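## Task

Take the round tin off the bookcase and set it inside the top tray of the utility cart, which is free to roll. Open the gripper and move the robot away afterwards. The robot must not topple or finish leaning, or the task fails.

## Robot and tools

ROBOT. TidyBot++: a wheeled base 0.54 m long, 0.50 m wide, 0.38 m tall, carrying one seven-joint arm with a two-finger gripper. The shoulder sits 0.12 m ahead of the base centre at 0.68 m height. Cameras: base_camera (fixed on the base) and wrist_camera (fisheye, looks along the hand). Loose objects may occasionally get nudged by something else.

FRAMES. Base frame: origin on the floor beneath the base centre, x forward, y left, z up, metres. hand_pose is reported in this frame and marks the point between the finger pads; its z axis runs out along the fingers, its y axis is the opening direction. The odometry frame is wherever the base frame was when the scene began; base_odometry counts wheel rotation only, so slip shows up as travel. Heading is positive to the left, range -3.142 to 3.142. base_tilt is in degrees, positive when leaning forward or right.

execute_actions. Argument "actions": a list holding one action or nothing (empty = just report state and images). Optional "cameras": list of base_camera, wrist_camera or all; omitted/null means all, [] means none. An action may contain:
- "base": exactly one key, a relative offset from the base's last reported position: translate_m (metres, forward +, -2 to 2), strafe_m (metres, left +, -2 to 2) or rotate_rad (radians, counter-clockwise from above +, -6.3 to 6.3).
- "joints": absolute targets by name, radians: joint_1_rad (any angle; whole arm about vertical, positive is clockwise from above, opposite to rotate_rad), joint_2_rad shoulder -2.249 to 2.249, joint_3_rad (any angle), joint_4_rad elbow -2.579 to 2.579, joint_5_rad (any angle), joint_6_rad wrist -2.099 to 2.099, joint_7_rad (any angle; hand down, positive is counter-clockwise from above, at 1.57 fingers open left/right), gripper_pos 0 (open, gap about 85 mm) to 1 (closed); gap is roughly 85 x (1 - gripper_pos) mm. Free-rotating joints go the short way; for bigger turns send steps below half a turn. Done tolerances: ±0.039 for joints 1-4, ±0.056 for 5-7, ±0.03 gripper.
- "speeds": caps for this action only: translate_m and strafe_m 0.05 to 0.5 m/s, rotate_rad 0.1 to 1.57 rad/s (maxima are defaults). A base move needing over 8.667 s at its cap is refused. Unknown keys or out-of-range numbers refuse the whole call with no motion.
All motions in an action begin at once. Omitted joints or base may keep pushing toward earlier targets.

ARM GEOMETRY. Upper arm 0.42 m, forearm 0.31 m, hand 0.31 m to the hand point. With joint_1_rad 0, joint_3_rad 3.14, joint_5_rad 0 (near the start), the arm moves in the base's x-z plane. Tilt from vertical, forward positive: upper = joint_2_rad; forearm = joint_2_rad - joint_4_rad; hand = that minus joint_6_rad. Reach ahead of the shoulder = sum of length*sin(tilt); height above it = sum of length*cos(tilt). The arm starts folded, hand down. A downward-pointing hand reaches at most about 0.94 m high, and only near the base. Closed fingertips extend about 20 mm beyond the hand point.

OTHER TOOLS. wait {seconds: 0 to 10}: commands nothing, returns state and images. zoom_image {camera, region:[x0,y0,x1,y1]} in pixels of that camera's most recent full image, at most 504 by 504. finished_scene {scene}: ends the current scene after the last command has been held; irreversible; its result reports success and gives the next task. Always end with a tool call, never a bare reply.

RESULT LINES. base_status and joint_status give each motion's ending: done (for the base only means wheels turned enough; a blocked base may say done while short), off_target (resting away from target, possibly still pushing), contact_stop / time_out (target dropped, holds in place), not_followed with "joint command not followed" and a cause (self-collision check withheld arm targets; these may be retried later). For the gripper at 1, done means nothing grasped, off_target means an object holds the fingers apart. on_its_own lists uncommanded motion. motor_effort is percent of maximum, peak in brackets, with noticeable noise. Motor temperatures list per joint; MOTOR HOT from 60 °C, OVER-TEMPERATURE FAULT at 75 °C (arm sinks, keys read limit_stop_at_motor_heat; resend). ARM HIT means a hard hit on the base or itself. A torque fault (joint_1-4 limit 104.5 N m, warning 56.7; joint_5-7 51.3, warning 29.4) freezes the arm and gripper for 10 s and skips the rest of the call; the base keeps going. If any result reports a stop, later calls in the same reply are not executed.

ACCURACY. Friction and sag (the controller ignores payload weight) leave the hand a centimetre or more off; fix by sending each joint last command + (desired - reading). While holding something, never send a joint its read angle. Trust camera images over hand_pose. Odometry drifts a few cm and degrees over many moves.

AVOID. Driving while the arm is caught above about 0.8 m (can tip the robot); strong horizontal pushes on a raised hand; driving the arm into things; pressing fingers into the floor; dropping or slamming objects. The cart rolls, so push it gently or not at all. Finish with the object resting in the top tray, gripper opened, robot backed off and upright.

Each tool is called after "Call:" as name([rows], argument=value, ...), one row to a line, values as JSON.

## Session

Call:
execute_actions(actions=[])

Scene clock: 0.00 s.
Motor temperatures (°C, as the motors report them): [35 31 26 33 34 40 43]
base_odometry: x=+0.000 y=+0.000 heading=+0.000 (m, m, rad; odometry frame)
base_tilt: forward=-0.4 right=+0.0 (deg)
base_status: not commanded
joint_positions: joint_1_rad=+0.013 joint_2_rad=-0.348 joint_3_rad=+3.189 joint_4_rad=-2.524 joint_5_rad=-0.040 joint_6_rad=-0.871 joint_7_rad=+1.563 gripper_pos=+0.000
joint_status: not commanded
motor_effort: joint_1_rad=+0 joint_2_rad=-2 joint_3_rad=+0 joint_4_rad=+13 joint_5_rad=+0 joint_6_rad=+0 joint_7_rad=+2 (%)
hand_pose: x=+0.2645 y=+0.0041 z=+0.5891 quat_wxyz=(-0.023, +0.998, -0.045, +0.048) (m; base frame)
pictures: base_camera, wrist_camera
Images, in order (width x height): base_camera 644x364, wrist_camera 644x476.

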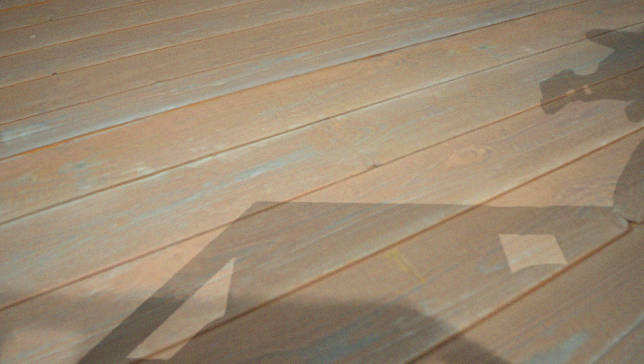

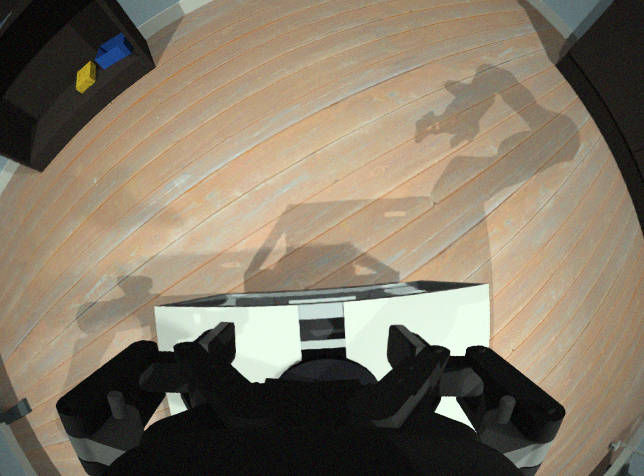

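Call:
execute_actions([
  {"base": {"rotate_rad": 0.7}, "joints": {"joint_6_rad": 0.3}},
])

Scene clock: 2.30 s.
Motor temperatures (°C, as the motors report them): [35 31 26 33 34 40 43]
base_odometry: x=+0.000 y=+0.000 heading=+0.699 (m, m, rad; odometry frame)
base_tilt: forward=-0.4 right=+0.0 (deg)
base_status: done
joint_positions: joint_1_rad=+0.013 joint_2_rad=-0.348 joint_3_rad=+3.189 joint_4_rad=-2.523 joint_5_rad=-0.040 joint_6_rad=+0.276 joint_7_rad=+1.563 gripper_pos=+0.000
joint_status: all done
motor_effort: joint_1_rad=+0(0) joint_2_rad=-7(7) joint_3_rad=-1(0) joint_4_rad=+17(17) joint_5_rad=+0(0) joint_6_rad=+8(7) joint_7_rad=+1(1) (%)
hand_pose: x=+0.5284 y=-0.0274 z=+0.7985 quat_wxyz=(+0.001, +0.812, -0.050, +0.582) (m; base frame)
pictures: base_camera, wrist_camera
camera_calibration (this result's frames):
wrist_camera: T_world_to_cam=[[-0.086853, -0.994483, -0.058819, 0.066541], [-0.327993, 0.0842956, -0.940912, 0.984319], [0.940679, -0.0624288, -0.333505, -0.096467], [0, 0, 0, 1]] pos_world=[0.419373, -0.0228222, 0.897899]
Images, in order (width x height): base_camera 644x364, wrist_camera 644x476.

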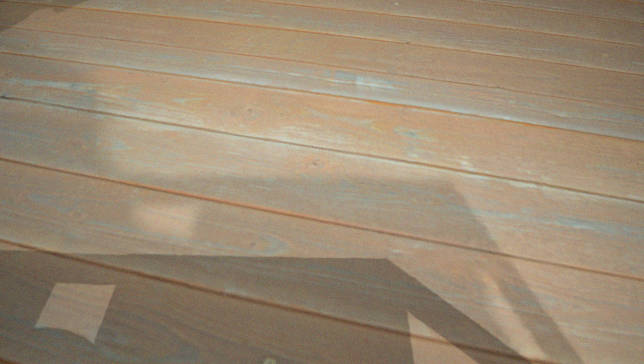

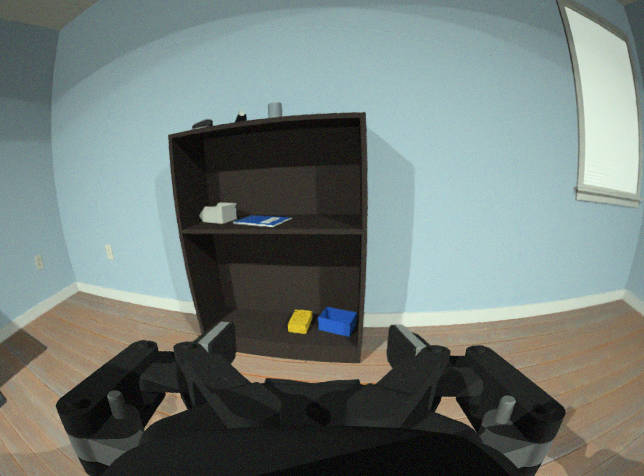

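Call:
zoom_image(camera="wrist_camera", region=[160, 80, 380, 240])

Region (160, 80, 380, 240) of wrist_camera's 644x476 image, scaled by 2.291; it fills the top 367 rows of this view, and the rest is white.

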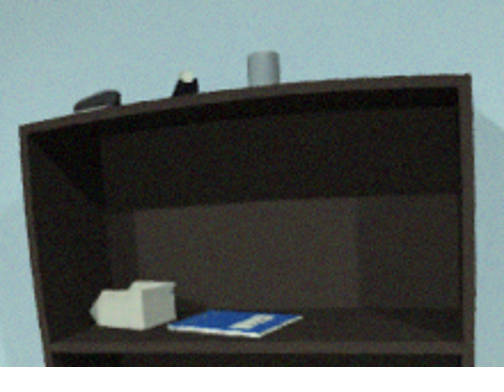

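Call:
execute_actions([
  {"base": {"translate_m": 0.25}, "joints": {"joint_2_rad": 0.3, "joint_4_rad": -1.3, "joint_6_rad": 0.0}},
])

Scene clock: 6.97 s.
Motor temperatures (°C, as the motors report them): [35 31 26 33 34 40 43]
base_odometry: x=+0.191 y=+0.161 heading=+0.700 (m, m, rad; odometry frame)
base_tilt: forward=-0.3 right=+0.0 (deg)
base_status: done
joint_positions: joint_1_rad=+0.013 joint_2_rad=+0.290 joint_3_rad=+3.189 joint_4_rad=-1.314 joint_5_rad=-0.040 joint_6_rad=+0.045 joint_7_rad=+1.563 gripper_pos=+0.000
joint_status: all done
motor_effort: joint_1_rad=+0(0) joint_2_rad=-35(36) joint_3_rad=-1(1) joint_4_rad=+20(20) joint_5_rad=+0(0) joint_6_rad=+8(8) joint_7_rad=+1(1) (%)
hand_pose: x=+0.8641 y=-0.0372 z=+1.0784 quat_wxyz=(+0.009, +0.702, -0.033, +0.711) (m; base frame)
pictures: base_camera, wrist_camera
camera_calibration (this result's frames):
wrist_camera: T_world_to_cam=[[-0.0626875, -0.997299, -0.0382739, 0.0592662], [0.00322852, 0.0381465, -0.999267, 1.13363], [0.998028, -0.0627651, 0.000828495, -0.729588], [0, 0, 0, 1]] pos_world=[0.728204, -0.0299305, 1.13567]
Images, in order (width x height): base_camera 644x364, wrist_camera 644x476.

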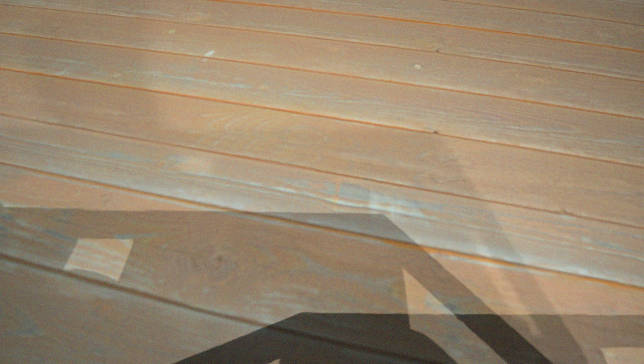

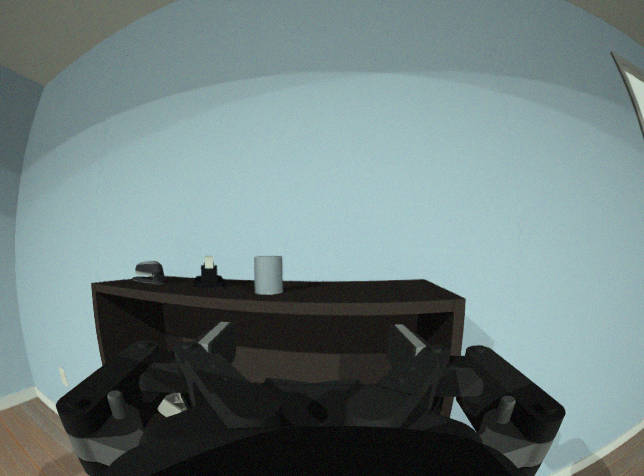

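Call:
execute_actions([
  {"base": {"strafe_m": 0.07}, "joints": {"joint_4_rad": -1.35, "joint_6_rad": 0.03}},
], cameras=[])

Call:
execute_actions([
  {"base": {"translate_m": 0.3}},
], cameras=["wrist_camera"])

Scene clock: 9.87 s.
Motor temperatures (°C, as the motors report them): [35 31 26 33 34 40 43]
base_odometry: x=+0.146 y=+0.215 heading=+0.700 (m, m, rad; odometry frame)
base_tilt: forward=-0.3 right=+0.0 (deg)
base_status: done
joint_positions: joint_1_rad=+0.008 joint_2_rad=+0.295 joint_3_rad=+3.188 joint_4_rad=-1.342 joint_5_rad=-0.040 joint_6_rad=+0.045 joint_7_rad=+1.563 gripper_pos=+0.000
joint_status: all done
motor_effort: joint_1_rad=+0(3) joint_2_rad=-35(36) joint_3_rad=+0(2) joint_4_rad=+20(21) joint_5_rad=+1(0) joint_6_rad=+8(8) joint_7_rad=+2(2) (%)
hand_pose: x=+0.8658 y=-0.0334 z=+1.0570 quat_wxyz=(+0.007, +0.714, -0.032, +0.700) (m; base frame)
pictures: none
No camera images: the call's "cameras" was empty. Leave "cameras" out to get every camera's image.

Scene clock: 11.83 s.
Motor temperatures (°C, as the motors report them): [35 31 26 33 34 40 43]
base_odometry: x=+0.376 y=+0.409 heading=+0.700 (m, m, rad; odometry frame)
base_tilt: forward=-0.3 right=+0.0 (deg)
base_status: done
joint_positions: joint_1_rad=+0.008 joint_2_rad=+0.290 joint_3_rad=+3.188 joint_4_rad=-1.340 joint_5_rad=-0.040 joint_6_rad=+0.037 joint_7_rad=+1.563 gripper_pos=+0.000
joint_status: not commanded
motor_effort: joint_1_rad=+0(5) joint_2_rad=-32(38) joint_3_rad=+0(4) joint_4_rad=+18(32) joint_5_rad=+0(1) joint_6_rad=+6(15) joint_7_rad=+1(0) (%)
hand_pose: x=+0.8640 y=-0.0330 z=+1.0598 quat_wxyz=(+0.007, +0.714, -0.032, +0.699) (m; base frame)
pictures: wrist_camera
camera_calibration (this result's frames):
wrist_camera: T_world_to_cam=[[-0.0581862, -0.997567, -0.0383902, 0.0589406], [-0.030728, 0.0402268, -0.998718, 1.14368], [0.997833, -0.056932, -0.0329939, -0.692967], [0, 0, 0, 1]] pos_world=[0.730038, -0.0266615, 1.12161]
Images, in order (width x height): wrist_camera 644x476.

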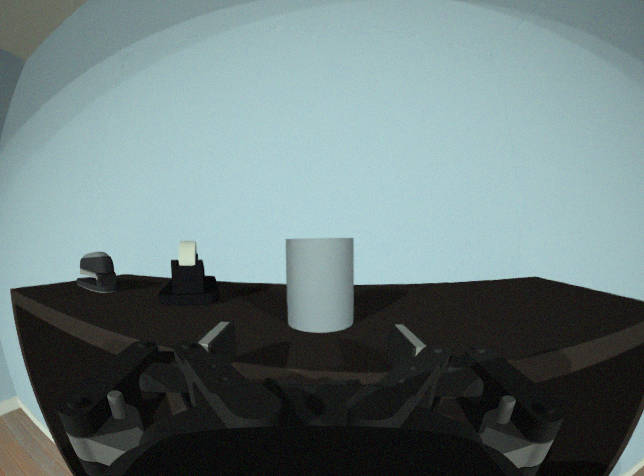

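Call:
execute_actions([
  {"base": {"translate_m": 0.1}, "joints": {"joint_4_rad": -1.30}, "speeds": {"translate_m": 0.1}},
], cameras=["wrist_camera"])

Scene clock: 14.47 s.
Motor temperatures (°C, as the motors report them): [35 31 26 34 34 40 43]
base_odometry: x=+0.452 y=+0.473 heading=+0.700 (m, m, rad; odometry frame)
base_tilt: forward=-0.4 right=+0.0 (deg)
base_status: done
joint_positions: joint_1_rad=+0.008 joint_2_rad=+0.290 joint_3_rad=+3.188 joint_4_rad=-1.308 joint_5_rad=-0.040 joint_6_rad=+0.036 joint_7_rad=+1.563 gripper_pos=+0.000
joint_status: all done
motor_effort: joint_1_rad=+1(3) joint_2_rad=-33(38) joint_3_rad=+0(2) joint_4_rad=+20(22) joint_5_rad=+0(0) joint_6_rad=+8(10) joint_7_rad=+1(1) (%)
hand_pose: x=+0.8645 y=-0.0327 z=+1.0795 quat_wxyz=(+0.007, +0.703, -0.031, +0.710) (m; base frame)
pictures: wrist_camera
camera_calibration (this result's frames):
wrist_camera: T_world_to_cam=[[-0.05656, -0.997654, -0.038558, 0.0587341], [0.0003969, 0.0385973, -0.999255, 1.13695], [0.998399, -0.0565332, -0.0017871, -0.726956], [0, 0, 0, 1]] pos_world=[0.728663, -0.0263839, 1.13706]
Images, in order (width x height): wrist_camera 644x476.

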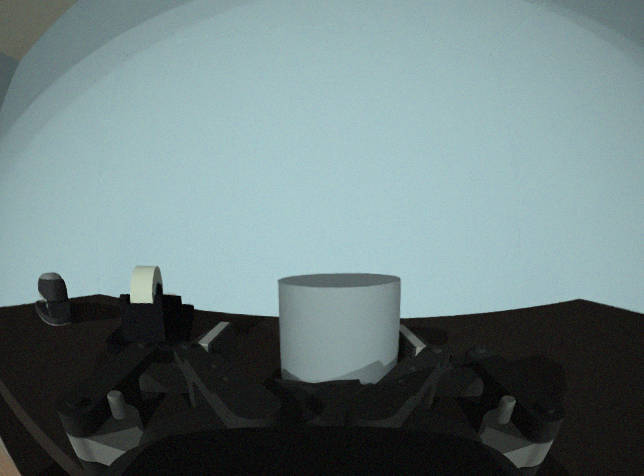

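Call:
execute_actions([
  {"joints": {"gripper_pos": 1}},
], cameras=[])

Call:
execute_actions([
  {"joints": {"joint_4_rad": -1.2}},
], cameras=[])

Call:
execute_actions([
  {"base": {"translate_m": -0.45}},
])

Scene clock: 16.67 s.
Motor temperatures (°C, as the motors report them): [35 31 26 34 34 40 43]
base_odometry: x=+0.452 y=+0.473 heading=+0.700 (m, m, rad; odometry frame)
base_tilt: forward=-0.3 right=+0.0 (deg)
base_status: not commanded
joint_positions: joint_1_rad=+0.008 joint_2_rad=+0.290 joint_3_rad=+3.188 joint_4_rad=-1.308 joint_5_rad=-0.040 joint_6_rad=+0.036 joint_7_rad=+1.563 gripper_pos=+0.421
joint_status: gripper_pos off_target (ended at +0.421, target +1.000)
motor_effort: joint_1_rad=+1(1) joint_2_rad=-33(33) joint_3_rad=+0(0) joint_4_rad=+19(20) joint_5_rad=+0(0) joint_6_rad=+7(7) joint_7_rad=+2(1) (%)
hand_pose: x=+0.8645 y=-0.0327 z=+1.0795 quat_wxyz=(+0.007, +0.703, -0.031, +0.710) (m; base frame)
pictures: none
No camera images: the call's "cameras" was empty. Leave "cameras" out to get every camera's image.

Scene clock: 17.60 s.
Motor temperatures (°C, as the motors report them): [35 31 26 34 34 40 43]
base_odometry: x=+0.452 y=+0.473 heading=+0.700 (m, m, rad; odometry frame)
base_tilt: forward=-0.3 right=+0.0 (deg)
base_status: not commanded
joint_positions: joint_1_rad=+0.008 joint_2_rad=+0.298 joint_3_rad=+3.188 joint_4_rad=-1.210 joint_5_rad=-0.040 joint_6_rad=+0.036 joint_7_rad=+1.563 gripper_pos=+0.421
joint_status: all done
motor_effort: joint_1_rad=+0(0) joint_2_rad=-35(37) joint_3_rad=+0(0) joint_4_rad=+20(22) joint_5_rad=+0(0) joint_6_rad=+8(9) joint_7_rad=+1(1) (%)
hand_pose: x=+0.8658 y=-0.0318 z=+1.1343 quat_wxyz=(+0.007, +0.671, -0.029, +0.741) (m; base frame)
pictures: none
No camera images: the call's "cameras" was empty. Leave "cameras" out to get every camera's image.

Scene clock: 19.97 s.
Motor temperatures (°C, as the motors report them): [35 31 26 34 34 40 43]
base_odometry: x=+0.108 y=+0.183 heading=+0.700 (m, m, rad; odometry frame)
base_tilt: forward=-0.4 right=+0.0 (deg)
base_status: done
joint_positions: joint_1_rad=+0.009 joint_2_rad=+0.296 joint_3_rad=+3.188 joint_4_rad=-1.210 joint_5_rad=-0.040 joint_6_rad=+0.036 joint_7_rad=+1.563 gripper_pos=+0.421
joint_status: not commanded
motor_effort: joint_1_rad=+1(3) joint_2_rad=-35(39) joint_3_rad=+0(2) joint_4_rad=+20(21) joint_5_rad=+0(0) joint_6_rad=+9(9) joint_7_rad=+1(1) (%)
hand_pose: x=+0.8650 y=-0.0331 z=+1.1361 quat_wxyz=(+0.007, +0.670, -0.030, +0.742) (m; base frame)
pictures: base_camera, wrist_camera
camera_calibration (this result's frames):
wrist_camera: T_world_to_cam=[[-0.0535078, -0.99783, -0.0383612, 0.0576994], [0.091942, 0.03333, -0.995206, 1.10956], [0.994326, -0.0567783, 0.0899591, -0.828099], [0, 0, 0, 1]] pos_world=[0.724472, -0.0264255, 1.18095]
Images, in order (width x height): base_camera 644x364, wrist_camera 644x476.

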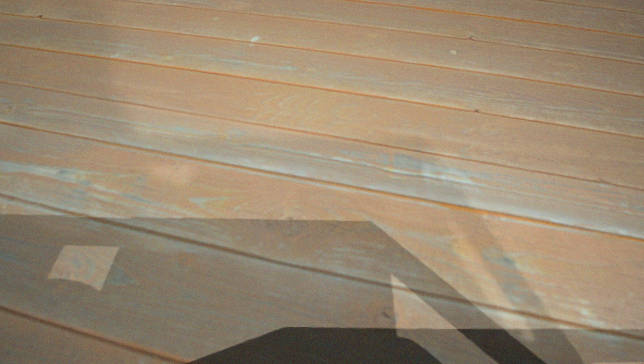

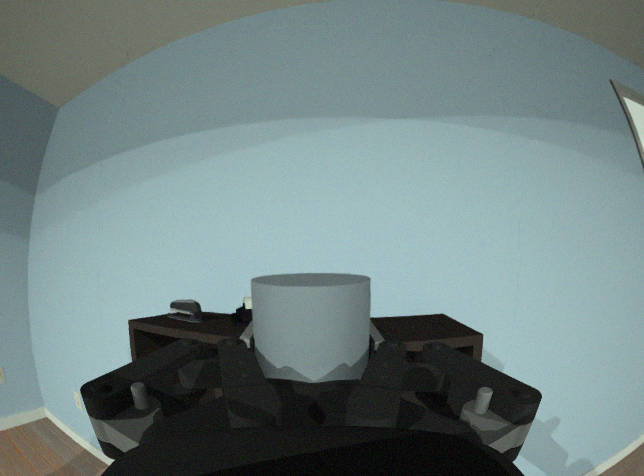

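Call:
execute_actions([
  {"base": {"rotate_rad": 1.5}, "joints": {"joint_2_rad": -0.3, "joint_4_rad": -2.2, "joint_6_rad": -0.1}},
])

Scene clock: 23.07 s.
Motor temperatures (°C, as the motors report them): [35 31 26 34 34 40 43]
base_odometry: x=+0.108 y=+0.183 heading=+2.200 (m, m, rad; odometry frame)
base_tilt: forward=-0.4 right=+0.0 (deg)
base_status: done
joint_positions: joint_1_rad=+0.003 joint_2_rad=-0.289 joint_3_rad=+3.176 joint_4_rad=-2.191 joint_5_rad=-0.040 joint_6_rad=-0.059 joint_7_rad=+1.563 gripper_pos=+0.421
joint_status: all done
motor_effort: joint_1_rad=+0(4) joint_2_rad=-11(35) joint_3_rad=+0(4) joint_4_rad=+19(20) joint_5_rad=+1(0) joint_6_rad=+7(8) joint_7_rad=+2(1) (%)
hand_pose: x=+0.5844 y=-0.0164 z=+0.8647 quat_wxyz=(-0.008, +0.830, -0.037, +0.557) (m; base frame)
pictures: base_camera, wrist_camera
camera_calibration (this result's frames):
wrist_camera: T_world_to_cam=[[-0.0564987, -0.996768, -0.0571129, 0.0669349], [-0.387992, 0.0746283, -0.918636, 1.07972], [0.919929, -0.0297424, -0.390954, -0.0640157], [0, 0, 0, 1]] pos_world=[0.481594, -0.015763, 0.970665]
Images, in order (width x height): base_camera 644x364, wrist_camera 644x476.

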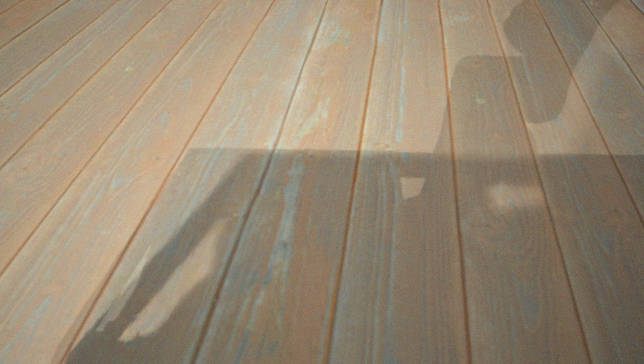

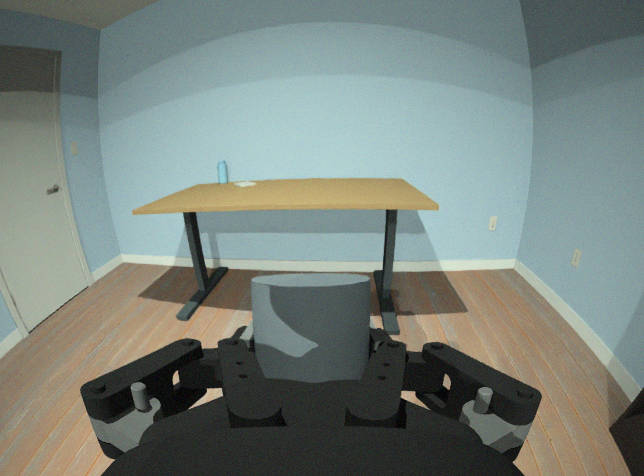

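Call:
execute_actions([
  {"base": {"rotate_rad": 1.7}},
])

Scene clock: 25.73 s.
Motor temperatures (°C, as the motors report them): [35 31 26 34 34 40 43]
base_odometry: x=+0.108 y=+0.183 heading=-2.385 (m, m, rad; odometry frame)
base_tilt: forward=-0.4 right=+0.0 (deg)
base_status: done
joint_positions: joint_1_rad=+0.007 joint_2_rad=-0.289 joint_3_rad=+3.180 joint_4_rad=-2.191 joint_5_rad=-0.040 joint_6_rad=-0.059 joint_7_rad=+1.563 gripper_pos=+0.421
joint_status: not commanded
motor_effort: joint_1_rad=+0(1) joint_2_rad=-12(13) joint_3_rad=+0(2) joint_4_rad=+19(20) joint_5_rad=+0(0) joint_6_rad=+8(7) joint_7_rad=+1(2) (%)
hand_pose: x=+0.5843 y=-0.0202 z=+0.8647 quat_wxyz=(-0.007, +0.830, -0.040, +0.557) (m; base frame)
pictures: base_camera, wrist_camera
camera_calibration (this result's frames):
wrist_camera: T_world_to_cam=[[-0.0642082, -0.996233, -0.0582782, 0.0686503], [-0.387394, 0.0787017, -0.918549, 1.07962], [0.919676, -0.0364017, -0.390988, -0.0639992], [0, 0, 0, 1]] pos_world=[0.481504, -0.0189059, 0.970661]
Images, in order (width x height): base_camera 644x364, wrist_camera 644x476.

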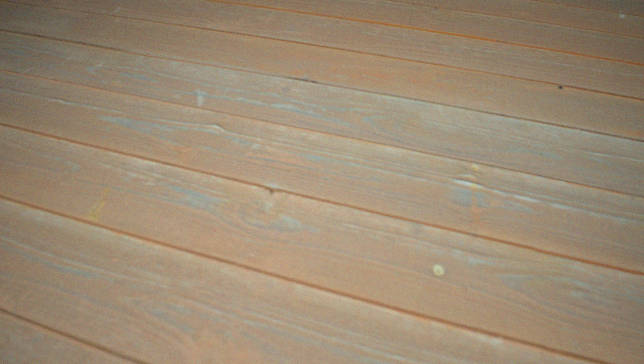

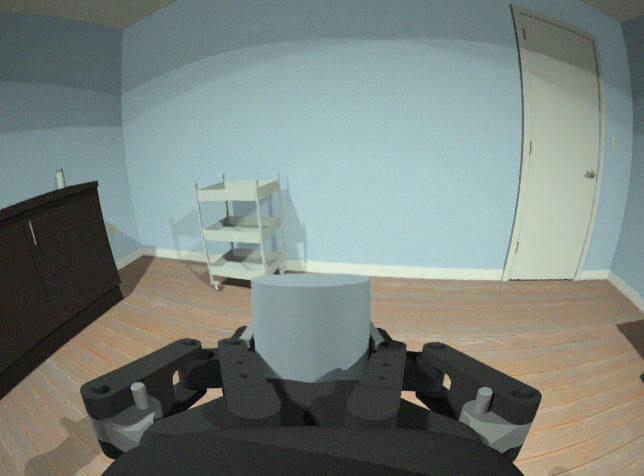

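Call:
execute_actions([
  {"base": {"rotate_rad": 0.2}},
], cameras=[])

Call:
execute_actions([
  {"base": {"translate_m": 1.2}},
])

Scene clock: 28.20 s.
Motor temperatures (°C, as the motors report them): [35 31 26 34 34 40 43]
base_odometry: x=+0.108 y=+0.183 heading=-2.185 (m, m, rad; odometry frame)
base_tilt: forward=-0.4 right=+0.0 (deg)
base_status: done
joint_positions: joint_1_rad=+0.008 joint_2_rad=-0.289 joint_3_rad=+3.182 joint_4_rad=-2.191 joint_5_rad=-0.040 joint_6_rad=-0.059 joint_7_rad=+1.563 gripper_pos=+0.421
joint_status: not commanded
motor_effort: joint_1_rad=+1(2) joint_2_rad=-11(11) joint_3_rad=+0(2) joint_4_rad=+19(19) joint_5_rad=+0(0) joint_6_rad=+8(8) joint_7_rad=+1(2) (%)
hand_pose: x=+0.5843 y=-0.0221 z=+0.8647 quat_wxyz=(-0.006, +0.830, -0.042, +0.557) (m; base frame)
pictures: none
No camera images: the call's "cameras" was empty. Leave "cameras" out to get every camera's image.

Scene clock: 31.93 s.
Motor temperatures (°C, as the motors report them): [35 31 26 34 34 40 43]
base_odometry: x=-0.583 y=-0.798 heading=-2.185 (m, m, rad; odometry frame)
base_tilt: forward=-0.4 right=+0.0 (deg)
base_status: done
joint_positions: joint_1_rad=+0.008 joint_2_rad=-0.295 joint_3_rad=+3.182 joint_4_rad=-2.191 joint_5_rad=-0.040 joint_6_rad=-0.060 joint_7_rad=+1.563 gripper_pos=+0.421
joint_status: not commanded
motor_effort: joint_1_rad=+0(0) joint_2_rad=-11(14) joint_3_rad=+0(1) joint_4_rad=+20(20) joint_5_rad=+0(0) joint_6_rad=+8(8) joint_7_rad=+1(2) (%)
hand_pose: x=+0.5830 y=-0.0220 z=+0.8669 quat_wxyz=(-0.006, +0.828, -0.042, +0.558) (m; base frame)
pictures: base_camera, wrist_camera
camera_calibration (this result's frames):
wrist_camera: T_world_to_cam=[[-0.0675824, -0.995955, -0.0592069, 0.0696798], [-0.382948, 0.0806914, -0.920239, 1.08018], [0.921294, -0.0395187, -0.386853, -0.0665259], [0, 0, 0, 1]] pos_world=[0.479653, -0.0203926, 0.972417]
Images, in order (width x height): base_camera 644x364, wrist_camera 644x476.

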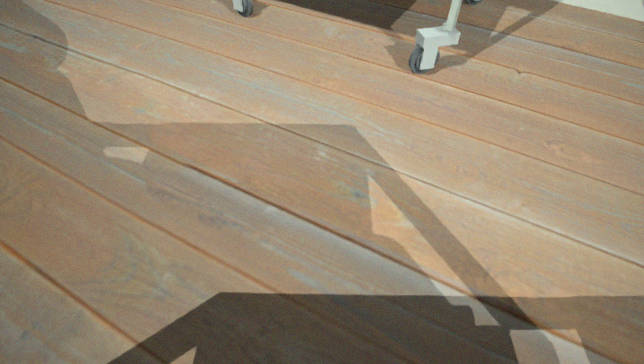

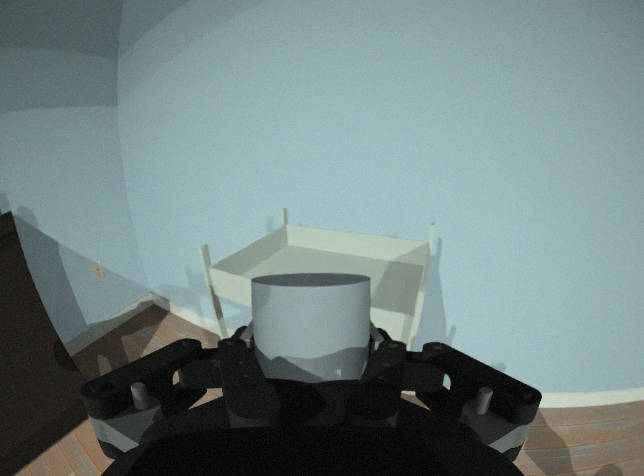

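Call:
execute_actions([
  {"base": {"translate_m": 0.25}, "joints": {"joint_2_rad": 0.15, "joint_4_rad": -1.9, "joint_6_rad": 0.15}},
])

Scene clock: 35.93 s.
Motor temperatures (°C, as the motors report them): [35 31 26 34 34 40 43]
base_odometry: x=-0.727 y=-1.003 heading=-2.184 (m, m, rad; odometry frame)
base_tilt: forward=-0.3 right=+0.0 (deg)
base_status: done
joint_positions: joint_1_rad=+0.008 joint_2_rad=+0.158 joint_3_rad=+3.182 joint_4_rad=-1.916 joint_5_rad=-0.040 joint_6_rad=+0.105 joint_7_rad=+1.563 gripper_pos=+0.421
joint_status: all done
motor_effort: joint_1_rad=+1(0) joint_2_rad=-27(30) joint_3_rad=-1(0) joint_4_rad=+18(20) joint_5_rad=+0(0) joint_6_rad=+7(8) joint_7_rad=+1(1) (%)
hand_pose: x=+0.7471 y=-0.0295 z=+0.8249 quat_wxyz=(+0.005, +0.832, -0.039, +0.553) (m; base frame)
pictures: base_camera, wrist_camera
camera_calibration (this result's frames):
wrist_camera: T_world_to_cam=[[-0.0755003, -0.996421, -0.038011, 0.059235], [-0.395009, 0.0648881, -0.916383, 1.11038], [0.91557, -0.0541725, -0.398494, -0.220866], [0, 0, 0, 1]] pos_world=[0.6453, -0.0249923, 0.931771]
Images, in order (width x height): base_camera 644x364, wrist_camera 644x476.

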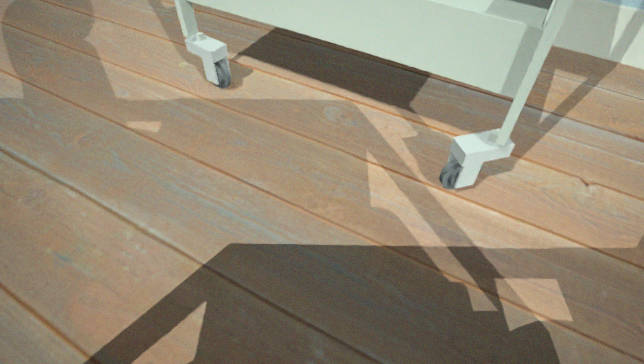

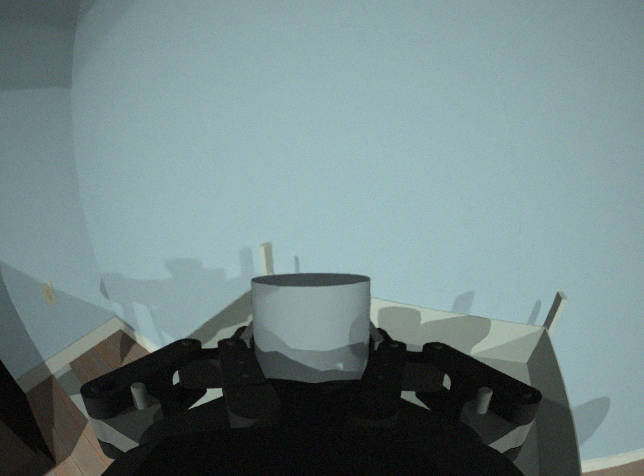

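Call:
execute_actions([
  {"base": {"translate_m": 0.1}, "joints": {"joint_1_rad": 0.08}},
], cameras=[])

Call:
execute_actions([
  {"joints": {"joint_2_rad": 0.25, "joint_6_rad": 0.2}},
])

Scene clock: 38.30 s.
Motor temperatures (°C, as the motors report them): [35 31 26 34 34 40 43]
base_odometry: x=-0.784 y=-1.085 heading=-2.184 (m, m, rad; odometry frame)
base_tilt: forward=-0.3 right=+0.0 (deg)
base_status: done
joint_positions: joint_1_rad=+0.076 joint_2_rad=+0.158 joint_3_rad=+3.185 joint_4_rad=-1.913 joint_5_rad=-0.040 joint_6_rad=+0.106 joint_7_rad=+1.563 gripper_pos=+0.421
joint_status: all done
motor_effort: joint_1_rad=+0(1) joint_2_rad=-28(30) joint_3_rad=+0(2) joint_4_rad=+18(19) joint_5_rad=+0(0) joint_6_rad=+8(8) joint_7_rad=+1(2) (%)
hand_pose: x=+0.7446 y=-0.0737 z=+0.8273 quat_wxyz=(+0.024, +0.829, -0.069, +0.555) (m; base frame)
pictures: none
No camera images: the call's "cameras" was empty. Leave "cameras" out to get every camera's image.

Scene clock: 39.30 s.
Motor temperatures (°C, as the motors report them): [35 31 26 34 34 40 43]
base_odometry: x=-0.784 y=-1.085 heading=-2.184 (m, m, rad; odometry frame)
base_tilt: forward=-0.4 right=+0.0 (deg)
base_status: not commanded
joint_positions: joint_1_rad=+0.076 joint_2_rad=+0.253 joint_3_rad=+3.185 joint_4_rad=-1.913 joint_5_rad=-0.040 joint_6_rad=+0.153 joint_7_rad=+1.563 gripper_pos=+0.421
joint_status: all done
motor_effort: joint_1_rad=+0(1) joint_2_rad=-30(32) joint_3_rad=+0(0) joint_4_rad=+17(18) joint_5_rad=+0(0) joint_6_rad=+7(8) joint_7_rad=+1(1) (%)
hand_pose: x=+0.7620 y=-0.0758 z=+0.7798 quat_wxyz=(+0.026, +0.842, -0.069, +0.534) (m; base frame)
pictures: base_camera, wrist_camera
camera_calibration (this result's frames):
wrist_camera: T_world_to_cam=[[-0.148105, -0.988477, -0.0312597, 0.0632414], [-0.429156, 0.0927142, -0.898459, 1.09201], [0.891005, -0.119651, -0.437943, -0.210491], [0, 0, 0, 1]] pos_world=[0.665559, -0.0639179, 0.890921]
Images, in order (width x height): base_camera 644x364, wrist_camera 644x476.

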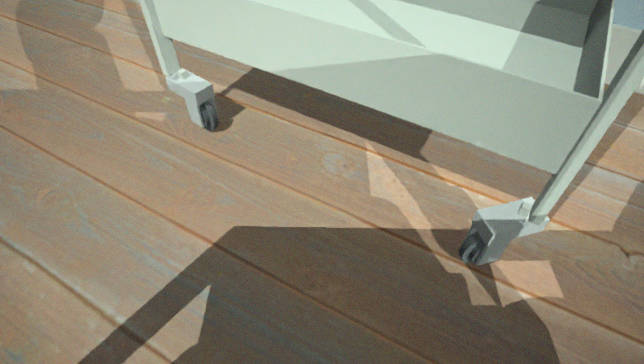

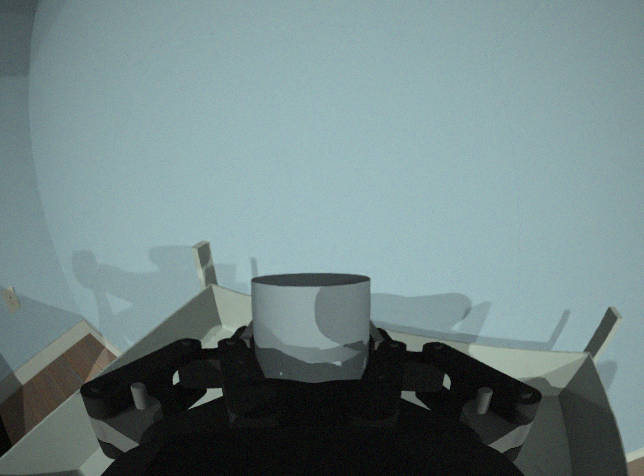

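Call:
execute_actions([
  {"joints": {"gripper_pos": 0}},
], cameras=[])

Call:
execute_actions([
  {"joints": {"joint_2_rad": -0.1, "joint_6_rad": -0.3}},
], cameras=[])

Call:
execute_actions([
  {"base": {"translate_m": -0.4}},
])

Scene clock: 41.07 s.
Motor temperatures (°C, as the motors report them): [35 31 26 34 34 40 43]
base_odometry: x=-0.784 y=-1.085 heading=-2.184 (m, m, rad; odometry frame)
base_tilt: forward=-0.4 right=+0.0 (deg)
base_status: not commanded
joint_positions: joint_1_rad=+0.076 joint_2_rad=+0.253 joint_3_rad=+3.185 joint_4_rad=-1.913 joint_5_rad=-0.040 joint_6_rad=+0.155 joint_7_rad=+1.563 gripper_pos=+0.000
joint_status: all done
motor_effort: joint_1_rad=+1(0) joint_2_rad=-30(30) joint_3_rad=+0(0) joint_4_rad=+17(17) joint_5_rad=+0(0) joint_6_rad=+7(8) joint_7_rad=+2(1) (%)
hand_pose: x=+0.7622 y=-0.0758 z=+0.7803 quat_wxyz=(+0.026, +0.842, -0.069, +0.535) (m; base frame)
pictures: none
No camera images: the call's "cameras" was empty. Leave "cameras" out to get every camera's image.

Scene clock: 42.57 s.
Motor temperatures (°C, as the motors report them): [35 31 26 34 34 40 43]
base_odometry: x=-0.784 y=-1.085 heading=-2.184 (m, m, rad; odometry frame)
base_tilt: forward=-0.4 right=+0.0 (deg)
base_status: not commanded
joint_positions: joint_1_rad=+0.076 joint_2_rad=-0.102 joint_3_rad=+3.185 joint_4_rad=-1.912 joint_5_rad=-0.040 joint_6_rad=-0.257 joint_7_rad=+1.563 gripper_pos=+0.000
joint_status: all done
motor_effort: joint_1_rad=+0(1) joint_2_rad=-18(32) joint_3_rad=+0(0) joint_4_rad=+19(20) joint_5_rad=+0(0) joint_6_rad=+7(7) joint_7_rad=+2(1) (%)
hand_pose: x=+0.6525 y=-0.0602 z=+0.8777 quat_wxyz=(+0.012, +0.856, -0.070, +0.512) (m; base frame)
pictures: none
No camera images: the call's "cameras" was empty. Leave "cameras" out to get every camera's image.

Scene clock: 44.80 s.
Motor temperatures (°C, as the motors report them): [35 31 26 34 34 40 43]
base_odometry: x=-0.554 y=-0.757 heading=-2.183 (m, m, rad; odometry frame)
base_tilt: forward=-0.4 right=+0.0 (deg)
base_status: done
joint_positions: joint_1_rad=+0.076 joint_2_rad=-0.105 joint_3_rad=+3.185 joint_4_rad=-1.910 joint_5_rad=-0.040 joint_6_rad=-0.259 joint_7_rad=+1.563 gripper_pos=+0.000
joint_status: not commanded
motor_effort: joint_1_rad=+0(1) joint_2_rad=-18(21) joint_3_rad=+0(3) joint_4_rad=+19(20) joint_5_rad=+0(0) joint_6_rad=+7(7) joint_7_rad=+1(1) (%)
hand_pose: x=+0.6520 y=-0.0604 z=+0.8796 quat_wxyz=(+0.012, +0.856, -0.070, +0.513) (m; base frame)
pictures: base_camera, wrist_camera
camera_calibration (this result's frames):
wrist_camera: T_world_to_cam=[[-0.137011, -0.989201, -0.0520434, 0.0762478], [-0.473981, 0.111602, -0.873434, 1.14143], [0.86981, -0.0950021, -0.484154, -0.0109626], [0, 0, 0, 1]] pos_world=[0.560998, -0.0530028, 0.995623]
Images, in order (width x height): base_camera 644x364, wrist_camera 644x476.

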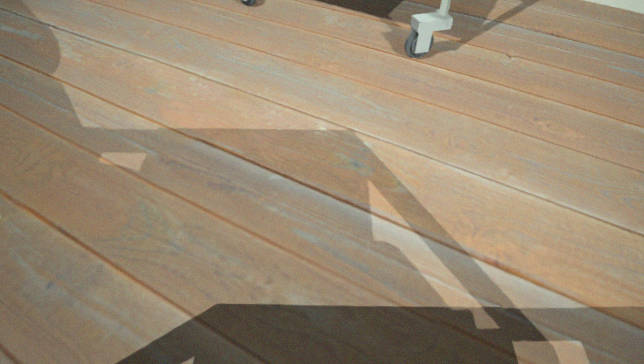

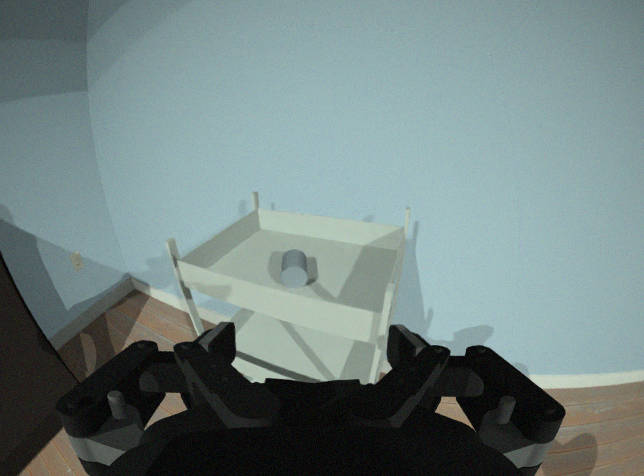

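Call:
finished_scene(scene=1)

The scene is finished: the task was done.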